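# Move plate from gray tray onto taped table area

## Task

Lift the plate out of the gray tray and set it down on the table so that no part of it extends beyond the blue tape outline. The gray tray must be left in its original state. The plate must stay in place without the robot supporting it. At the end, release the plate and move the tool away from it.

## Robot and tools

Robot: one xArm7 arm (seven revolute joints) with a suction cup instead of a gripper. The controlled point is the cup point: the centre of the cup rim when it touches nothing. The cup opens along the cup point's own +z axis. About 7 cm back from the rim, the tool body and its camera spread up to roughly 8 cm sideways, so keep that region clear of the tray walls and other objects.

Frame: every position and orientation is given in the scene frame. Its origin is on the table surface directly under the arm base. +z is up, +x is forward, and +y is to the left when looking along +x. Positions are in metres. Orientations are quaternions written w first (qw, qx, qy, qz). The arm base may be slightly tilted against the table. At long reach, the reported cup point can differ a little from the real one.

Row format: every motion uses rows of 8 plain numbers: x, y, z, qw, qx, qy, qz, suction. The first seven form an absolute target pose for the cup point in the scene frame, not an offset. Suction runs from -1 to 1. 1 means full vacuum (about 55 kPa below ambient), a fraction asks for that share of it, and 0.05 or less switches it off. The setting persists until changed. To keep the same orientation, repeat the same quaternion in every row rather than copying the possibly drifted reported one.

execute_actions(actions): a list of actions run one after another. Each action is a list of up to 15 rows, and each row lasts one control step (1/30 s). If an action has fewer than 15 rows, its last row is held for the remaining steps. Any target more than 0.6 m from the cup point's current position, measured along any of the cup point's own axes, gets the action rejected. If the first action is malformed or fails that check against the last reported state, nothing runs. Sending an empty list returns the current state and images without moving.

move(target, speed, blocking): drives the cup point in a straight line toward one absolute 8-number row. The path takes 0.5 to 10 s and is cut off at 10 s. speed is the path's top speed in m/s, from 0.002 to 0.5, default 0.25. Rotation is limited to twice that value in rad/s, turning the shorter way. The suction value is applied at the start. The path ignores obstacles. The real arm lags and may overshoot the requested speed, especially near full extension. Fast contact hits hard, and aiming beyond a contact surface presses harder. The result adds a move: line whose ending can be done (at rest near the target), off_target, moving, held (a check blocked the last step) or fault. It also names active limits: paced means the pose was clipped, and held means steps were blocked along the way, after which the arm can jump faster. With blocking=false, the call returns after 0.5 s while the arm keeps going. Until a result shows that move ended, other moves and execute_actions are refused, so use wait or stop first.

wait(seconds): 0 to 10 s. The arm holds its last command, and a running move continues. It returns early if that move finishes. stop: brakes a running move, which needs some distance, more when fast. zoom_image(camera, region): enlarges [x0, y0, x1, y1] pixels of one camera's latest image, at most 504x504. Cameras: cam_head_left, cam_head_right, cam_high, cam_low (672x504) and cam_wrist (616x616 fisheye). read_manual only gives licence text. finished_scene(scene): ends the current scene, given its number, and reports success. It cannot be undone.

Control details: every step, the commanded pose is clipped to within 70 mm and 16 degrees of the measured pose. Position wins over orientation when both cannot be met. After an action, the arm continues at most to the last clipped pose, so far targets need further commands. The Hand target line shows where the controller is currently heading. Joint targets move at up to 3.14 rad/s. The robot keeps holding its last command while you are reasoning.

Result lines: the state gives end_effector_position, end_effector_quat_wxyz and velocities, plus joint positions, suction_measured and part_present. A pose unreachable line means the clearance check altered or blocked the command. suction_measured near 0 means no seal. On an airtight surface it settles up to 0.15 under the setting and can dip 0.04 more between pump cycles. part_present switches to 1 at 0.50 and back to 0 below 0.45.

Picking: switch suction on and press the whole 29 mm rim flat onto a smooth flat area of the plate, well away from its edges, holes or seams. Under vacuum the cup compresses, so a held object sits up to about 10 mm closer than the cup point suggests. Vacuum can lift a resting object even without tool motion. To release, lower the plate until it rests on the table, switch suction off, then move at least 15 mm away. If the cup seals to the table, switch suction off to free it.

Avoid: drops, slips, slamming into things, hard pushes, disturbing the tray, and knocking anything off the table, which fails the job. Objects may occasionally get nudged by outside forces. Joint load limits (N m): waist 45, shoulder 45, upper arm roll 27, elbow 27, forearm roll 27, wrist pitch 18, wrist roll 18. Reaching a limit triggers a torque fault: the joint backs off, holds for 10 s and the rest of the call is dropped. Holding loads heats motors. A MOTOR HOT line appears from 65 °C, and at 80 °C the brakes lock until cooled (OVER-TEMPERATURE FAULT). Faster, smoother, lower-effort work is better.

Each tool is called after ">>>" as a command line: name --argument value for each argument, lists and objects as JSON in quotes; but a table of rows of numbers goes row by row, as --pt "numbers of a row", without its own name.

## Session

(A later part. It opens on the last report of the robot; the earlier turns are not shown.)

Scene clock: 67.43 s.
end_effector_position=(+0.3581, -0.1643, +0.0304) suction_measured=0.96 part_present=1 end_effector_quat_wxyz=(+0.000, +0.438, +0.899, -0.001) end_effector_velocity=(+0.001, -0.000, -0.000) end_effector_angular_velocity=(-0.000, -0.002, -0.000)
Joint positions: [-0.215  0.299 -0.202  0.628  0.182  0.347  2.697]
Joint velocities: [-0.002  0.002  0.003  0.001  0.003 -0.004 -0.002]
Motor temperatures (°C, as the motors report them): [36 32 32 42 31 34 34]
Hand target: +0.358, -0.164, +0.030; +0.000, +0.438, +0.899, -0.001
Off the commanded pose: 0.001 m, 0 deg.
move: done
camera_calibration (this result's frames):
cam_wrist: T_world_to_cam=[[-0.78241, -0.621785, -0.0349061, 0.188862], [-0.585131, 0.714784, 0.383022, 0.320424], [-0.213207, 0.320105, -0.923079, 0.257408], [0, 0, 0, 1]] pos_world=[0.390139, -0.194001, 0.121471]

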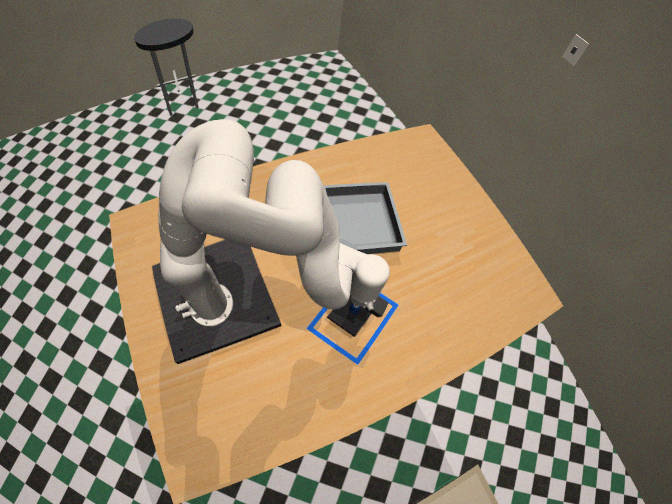

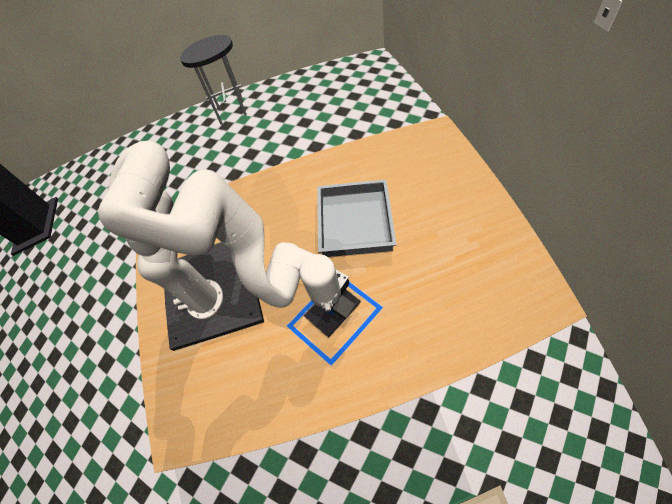

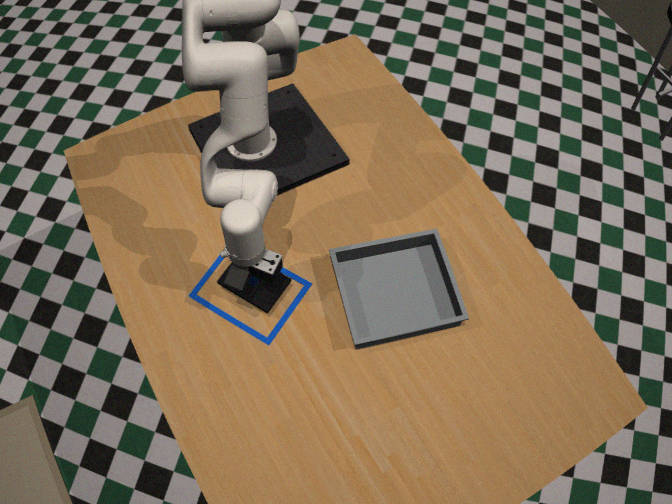

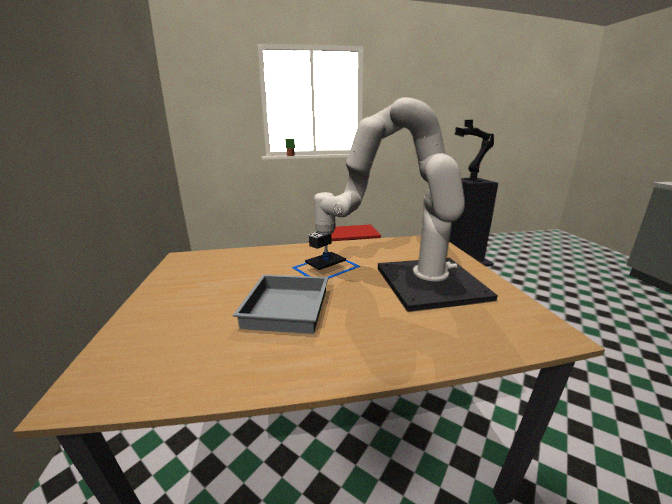

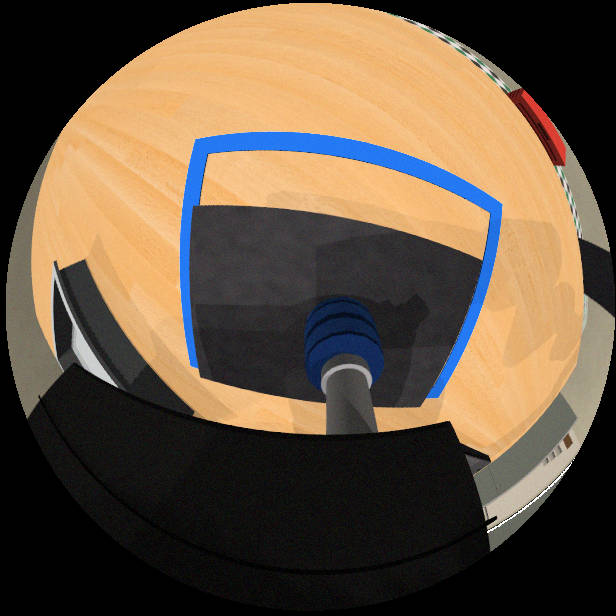

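>>> move --target '[0.358,-0.164,0.010,0,0.438,0.899,0,1]' --speed 0.02

>>> zoom_image --camera "cam_high" --region '[170, 220, 330, 360]'

>>> zoom_image --camera "cam_low" --region '[280, 230, 370, 290]'

Scene clock: 76.80 s.
end_effector_position=(+0.3580, -0.1641, +0.0101) suction_measured=0.99 part_present=1 end_effector_quat_wxyz=(+0.000, +0.438, +0.899, -0.000) end_effector_velocity=(+0.001, -0.000, +0.000) end_effector_angular_velocity=(-0.001, -0.003, +0.001)
Joint positions: [-0.24   0.367 -0.168  0.638  0.223  0.291  2.666]
Joint velocities: [-0.001  0.002  0.002  0.002  0.002 -0.003 -0.002]
Motor temperatures (°C, as the motors report them): [36 32 32 41 31 34 34]
Hand target: +0.358, -0.164, +0.010; +0.000, +0.438, +0.899, -0.000
Off the commanded pose: 0.000 m, 0 deg.
move: done
camera_calibration (this result's frames):
cam_wrist: T_world_to_cam=[[-0.782295, -0.621908, -0.0352845, 0.188193], [-0.585174, 0.71431, 0.383839, 0.327904], [-0.213509, 0.320923, -0.922725, 0.238836], [0, 0, 0, 1]] pos_world=[0.390097, -0.193834, 0.101158]

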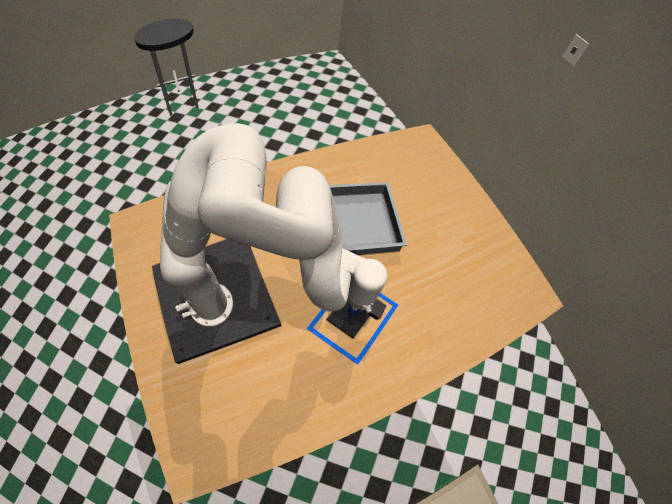

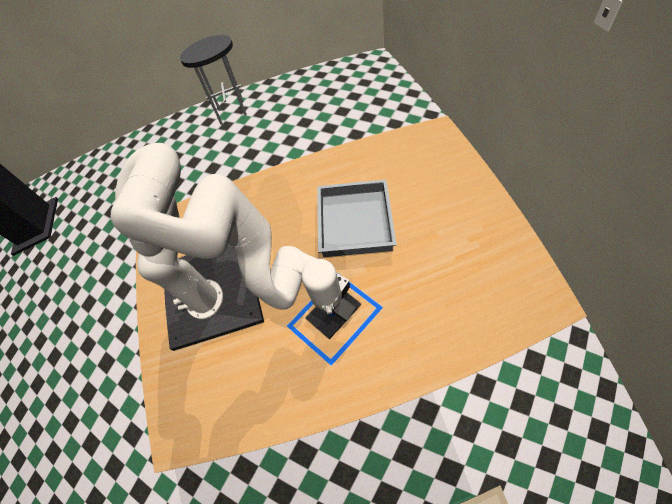

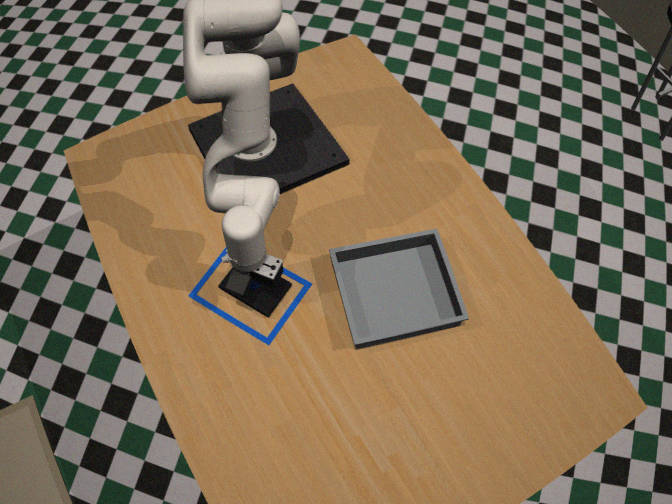

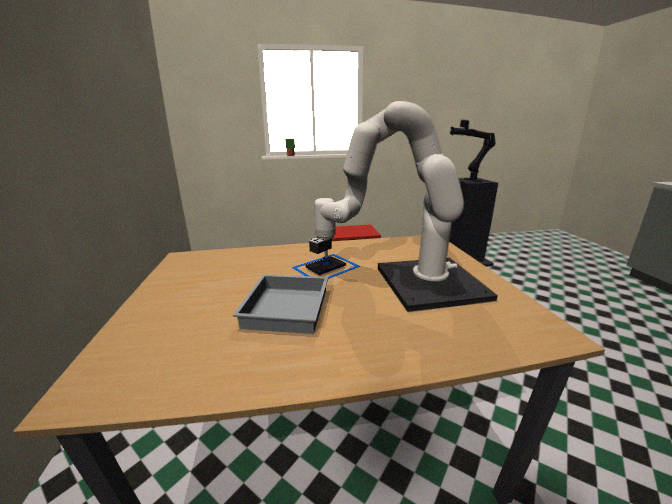

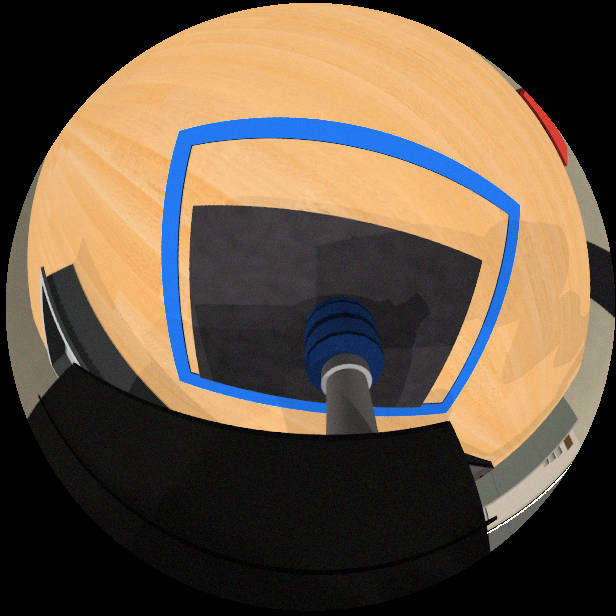

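Region (170, 220, 330, 360) of cam_high's 672x504 image, scaled by 3.150, with more detail than that image has; it fills the top 441 rows of this view, and the rest is white.

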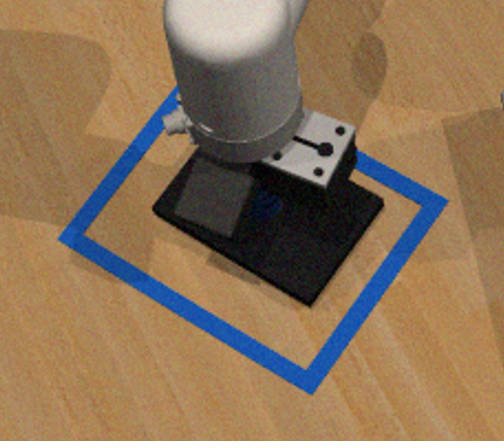

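Region (280, 230, 370, 290) of cam_low's 672x504 image, scaled by 5.600, with more detail than that image has.

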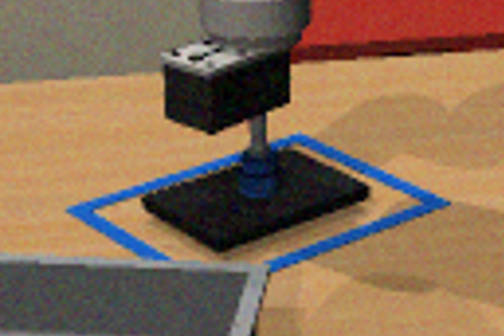

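>>> move --target '[0.364,-0.175,0.004,0,0.438,0.899,0,1]' --speed 0.015

>>> zoom_image --camera "cam_high" --region '[170, 220, 330, 360]'

>>> zoom_image --camera "cam_low" --region '[280, 230, 370, 290]'

Scene clock: 82.27 s.
end_effector_position=(+0.3639, -0.1750, +0.0040) suction_measured=0.99 part_present=1 end_effector_quat_wxyz=(-0.000, +0.438, +0.899, -0.000) end_effector_velocity=(+0.001, -0.000, -0.000) end_effector_angular_velocity=(+0.001, -0.000, +0.002)
Joint positions: [-0.267  0.407 -0.16   0.678  0.232  0.292  2.641]
Joint velocities: [-0.002  0.003  0.002  0.003  0.001  0.001 -0.003]
Motor temperatures (°C, as the motors report them): [36 32 32 41 31 34 34]
Hand target: +0.364, -0.175, +0.004; +0.000, +0.438, +0.899, -0.000
Off the commanded pose: 0.000 m, 0 deg.
move: done
camera_calibration (this result's frames):
cam_wrist: T_world_to_cam=[[-0.782296, -0.621897, -0.0354495, 0.185839], [-0.585181, 0.714223, 0.383991, 0.341472], [-0.213484, 0.321139, -0.922656, 0.238022], [0, 0, 0, 1]] pos_world=[0.396018, -0.204753, 0.0950776]

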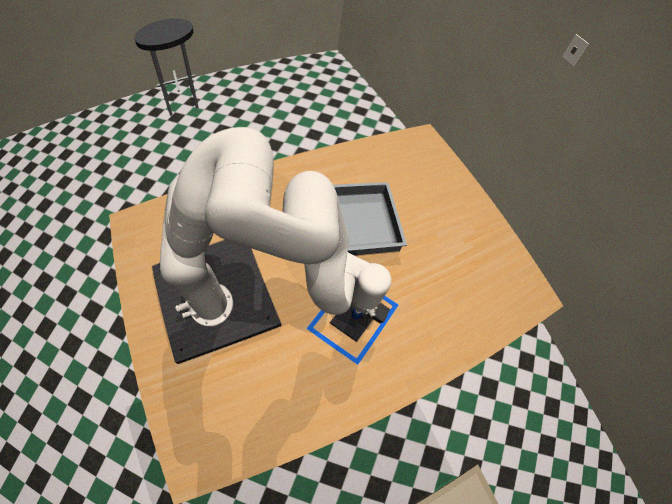

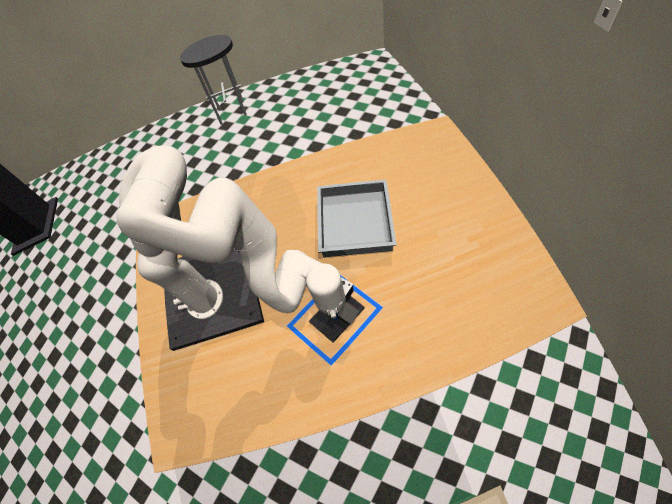

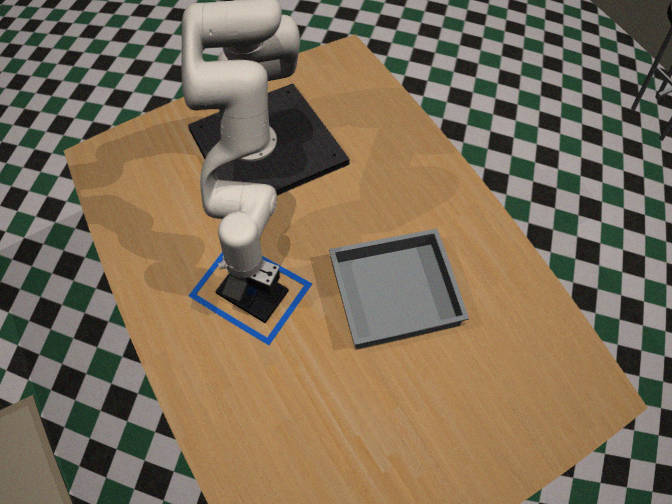

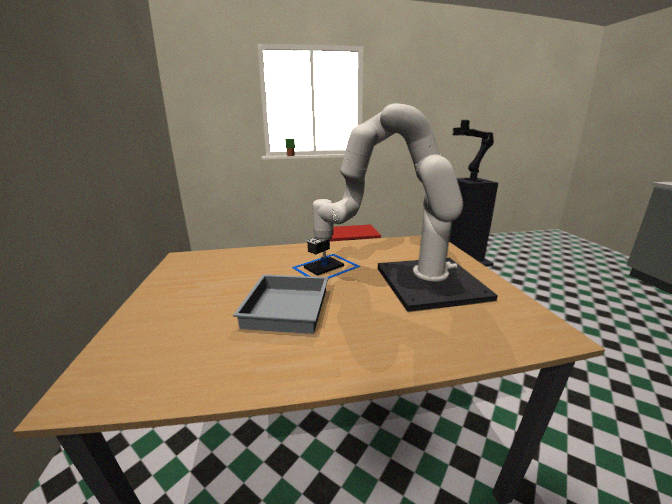

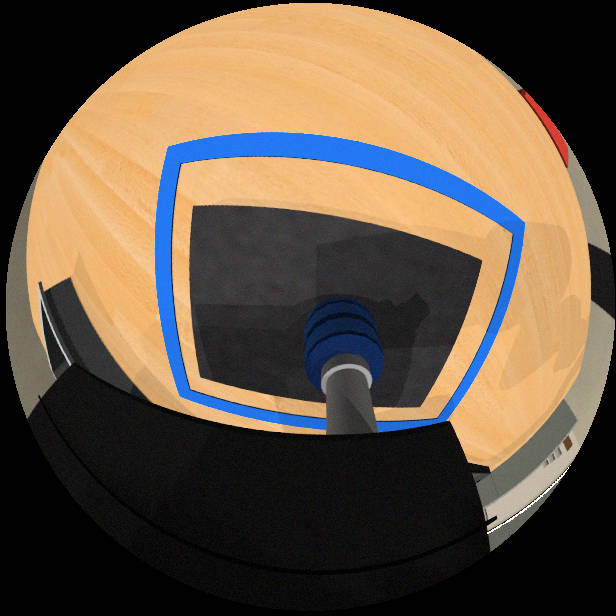

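Region (170, 220, 330, 360) of cam_high's 672x504 image, scaled by 3.150, with more detail than that image has; it fills the top 441 rows of this view, and the rest is white.

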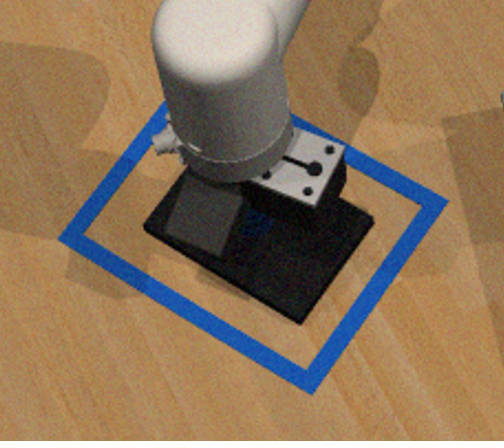

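Region (280, 230, 370, 290) of cam_low's 672x504 image, scaled by 5.600, with more detail than that image has.

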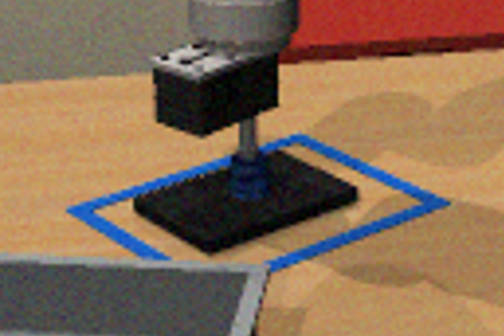

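Well inside and nearly touching. Lower slightly, then release.

>>> move --target '[0.364,-0.175,0.000,0,0.438,0.899,0,1]' --speed 0.01

>>> execute_actions --actions '[[[0.364,-0.175,0.002,0,0.438,0.899,0,-1]],[[0.364,-0.175,0.006,0,0.438,0.899,0,-1]]]'

>>> move --target '[0.364,-0.175,0.15,0,0.438,0.899,0,-1]' --speed 0.15

Scene clock: 86.97 s.
end_effector_position=(+0.3647, -0.1753, +0.0008) suction_measured=1.00 part_present=1 end_effector_quat_wxyz=(+0.001, +0.438, +0.899, +0.000) end_effector_velocity=(+0.000, +0.000, -0.000) end_effector_angular_velocity=(-0.000, -0.001, -0.000)
Joint positions: [-0.272  0.419 -0.153  0.682  0.238  0.281  2.636]
Joint velocities: [-0.001  0.001  0.001 -0.     0.001 -0.002 -0.   ]
Motor temperatures (°C, as the motors report them): [36 32 32 41 31 34 34]
Hand target: +0.364, -0.175, +0.000; -0.000, +0.438, +0.899, -0.000
Off the commanded pose: 0.001 m, 0 deg.
move: done
camera_calibration (this result's frames):
cam_wrist: T_world_to_cam=[[-0.782303, -0.62182, -0.0366285, 0.186121], [-0.585872, 0.714558, 0.38231, 0.343742], [-0.211555, 0.320542, -0.923308, 0.234484], [0, 0, 0, 1]] pos_world=[0.396598, -0.205051, 0.0919022]

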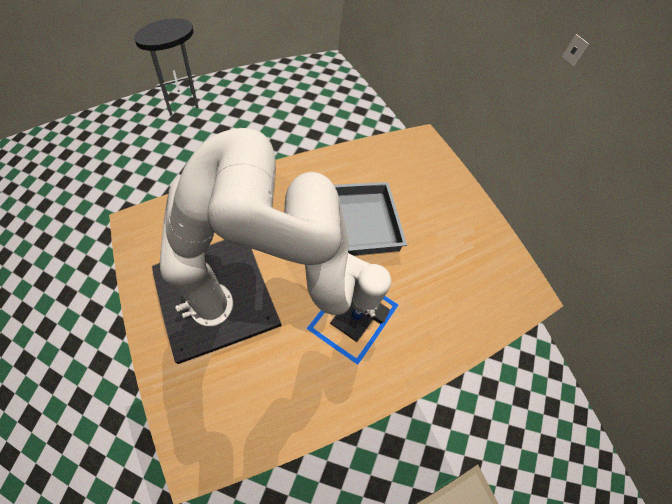

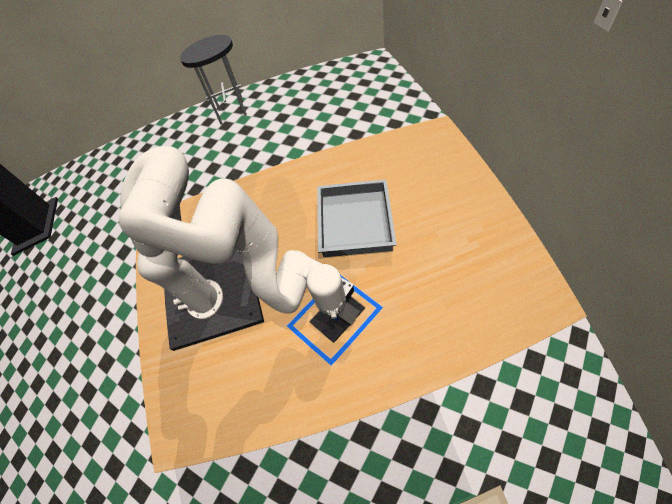

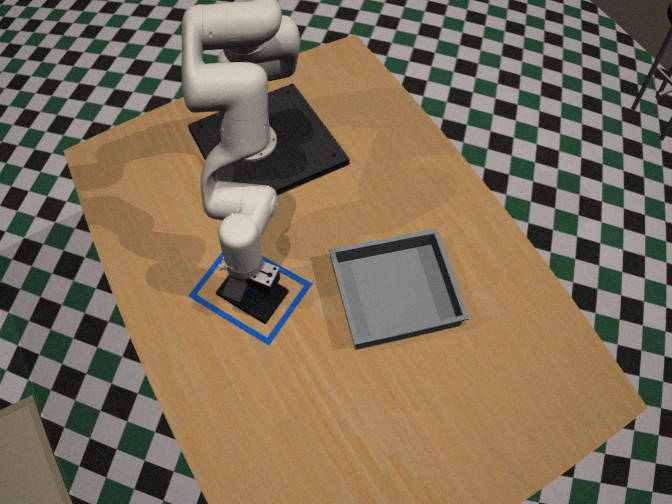

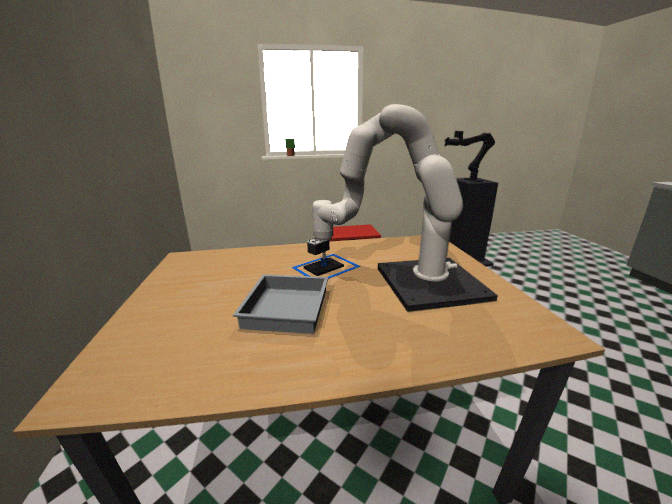

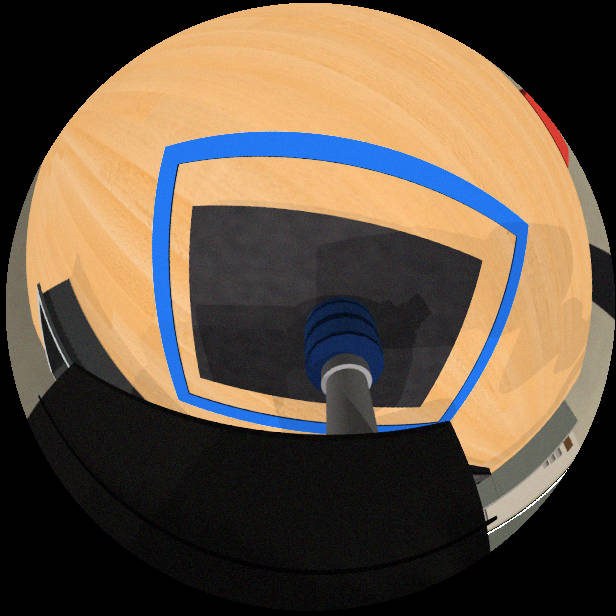

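Scene clock: 87.97 s.
end_effector_position=(+0.3639, -0.1749, +0.0059) suction_measured=0.01 part_present=0 end_effector_quat_wxyz=(-0.000, +0.438, +0.899, +0.000) end_effector_velocity=(+0.001, -0.000, +0.001) end_effector_angular_velocity=(-0.001, -0.002, -0.000)
Joint positions: [-0.265  0.401 -0.162  0.677  0.23   0.297  2.643]
Joint velocities: [ 0.    -0.001 -0.     0.    -0.    -0.     0.001]
Motor temperatures (°C, as the motors report them): [36 31 32 40 31 34 34]
Hand target: +0.364, -0.175, +0.006; -0.000, +0.438, +0.899, +0.000
Off the commanded pose: 0.000 m, 0 deg.
camera_calibration (this result's frames):
cam_wrist: T_world_to_cam=[[-0.7823, -0.62189, -0.0354976, 0.185935], [-0.585119, 0.714109, 0.384297, 0.340691], [-0.213641, 0.321406, -0.922527, 0.239819], [0, 0, 0, 1]] pos_world=[0.396037, -0.204738, 0.0969129]

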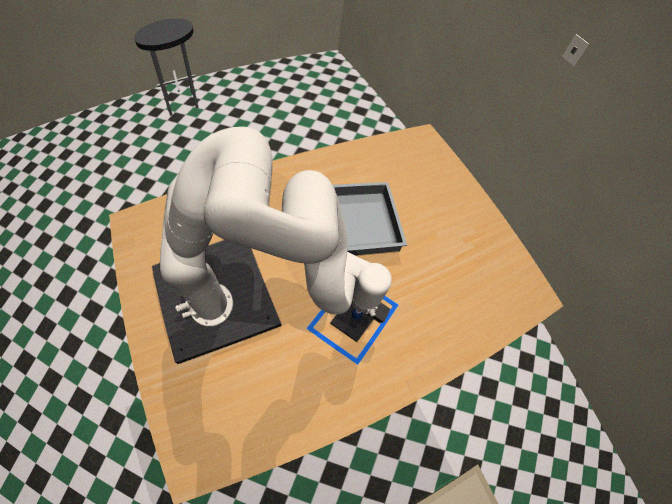

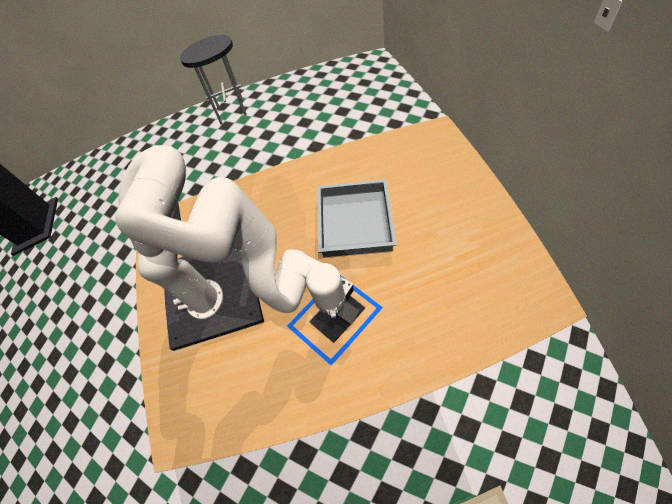

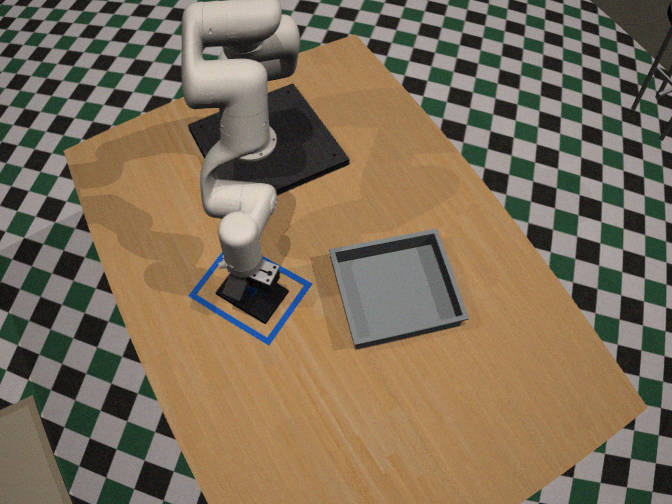

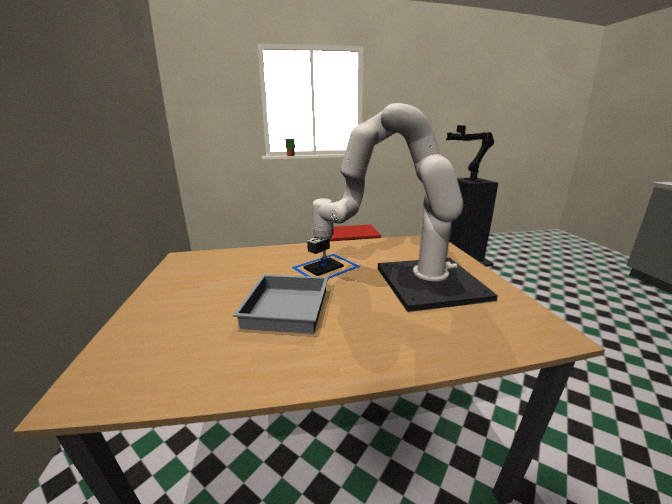

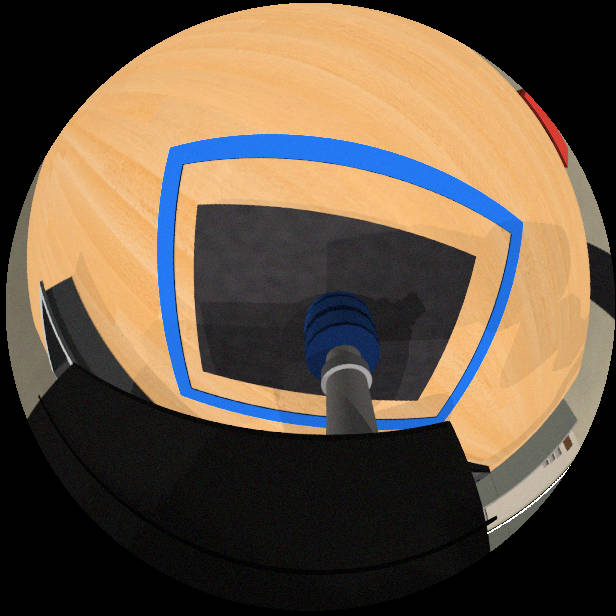

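Scene clock: 89.33 s.
end_effector_position=(+0.3639, -0.1744, +0.1492) suction_measured=0.01 part_present=0 end_effector_quat_wxyz=(-0.001, +0.438, +0.899, +0.001) end_effector_velocity=(+0.001, -0.001, +0.003) end_effector_angular_velocity=(-0.001, -0.003, -0.001)
Joint positions: [-0.209 -0.017 -0.255  0.699  0.001  0.725  2.812]
Joint velocities: [-0.001 -0.005 -0.     0.003 -0.002  0.005  0.002]
Motor temperatures (°C, as the motors report them): [36 31 32 40 31 34 34]
Hand target: +0.364, -0.175, +0.150; -0.000, +0.438, +0.899, +0.001
Off the commanded pose: 0.001 m, 0 deg.
move: done
camera_calibration (this result's frames):
cam_wrist: T_world_to_cam=[[-0.782034, -0.622157, -0.036656, 0.191389], [-0.585325, 0.712992, 0.386053, 0.284856], [-0.21405, 0.323362, -0.921748, 0.372176], [0, 0, 0, 1]] pos_world=[0.39607, -0.204373, 0.240099]

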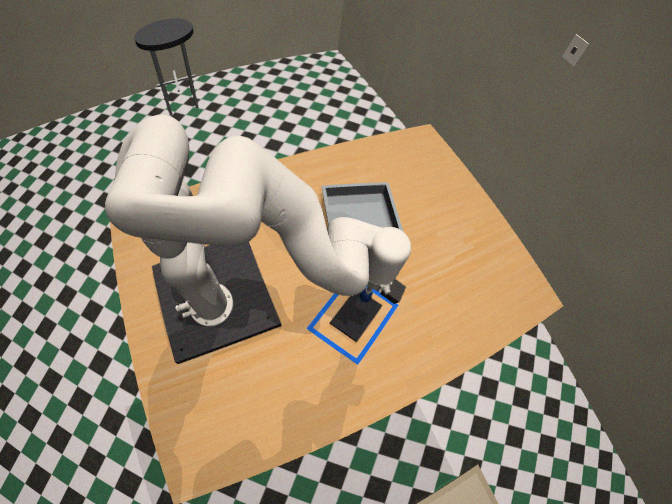

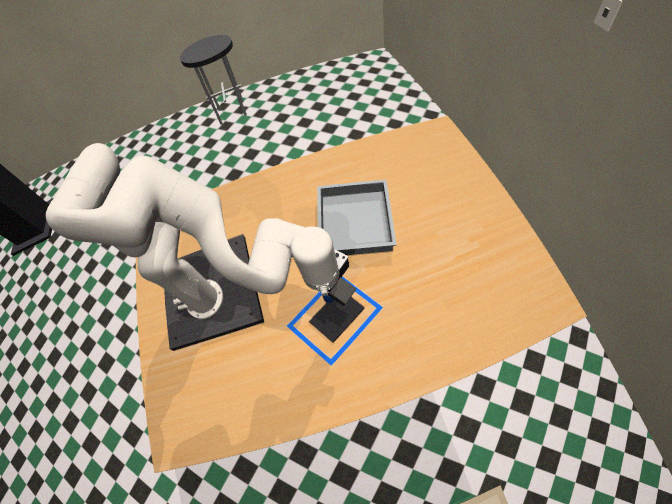

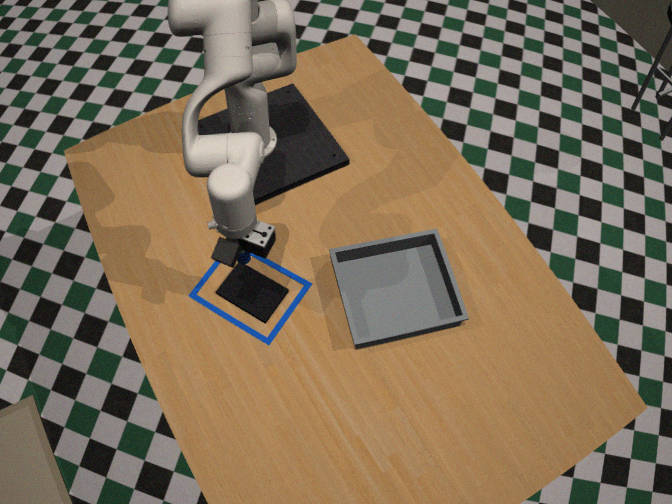

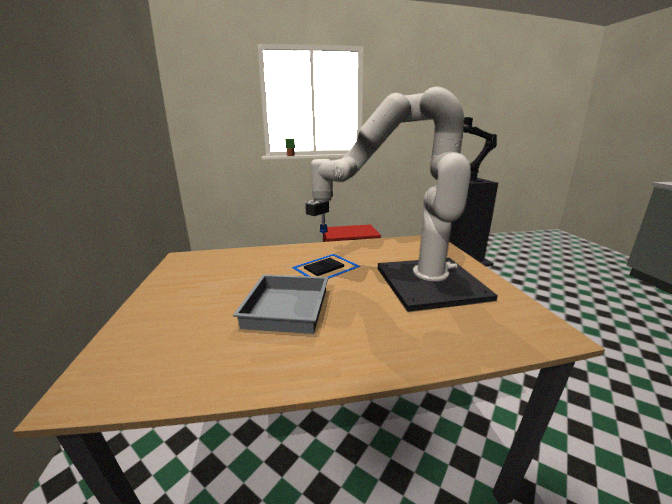

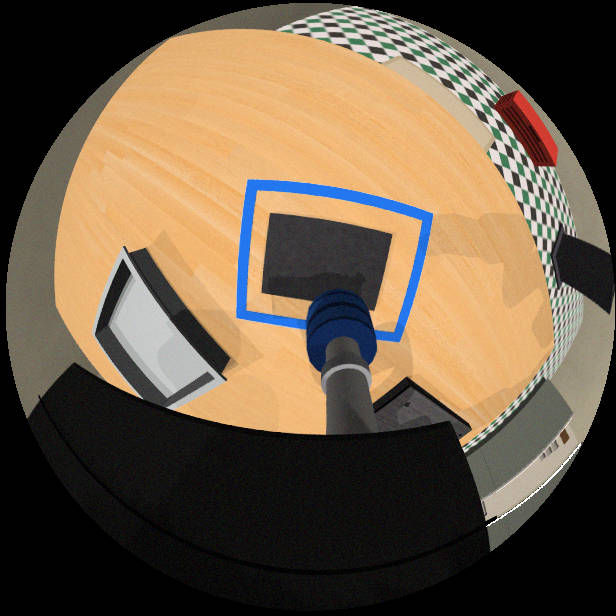

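>>> finished_scene --scene 1

The scene is finished: the task was done.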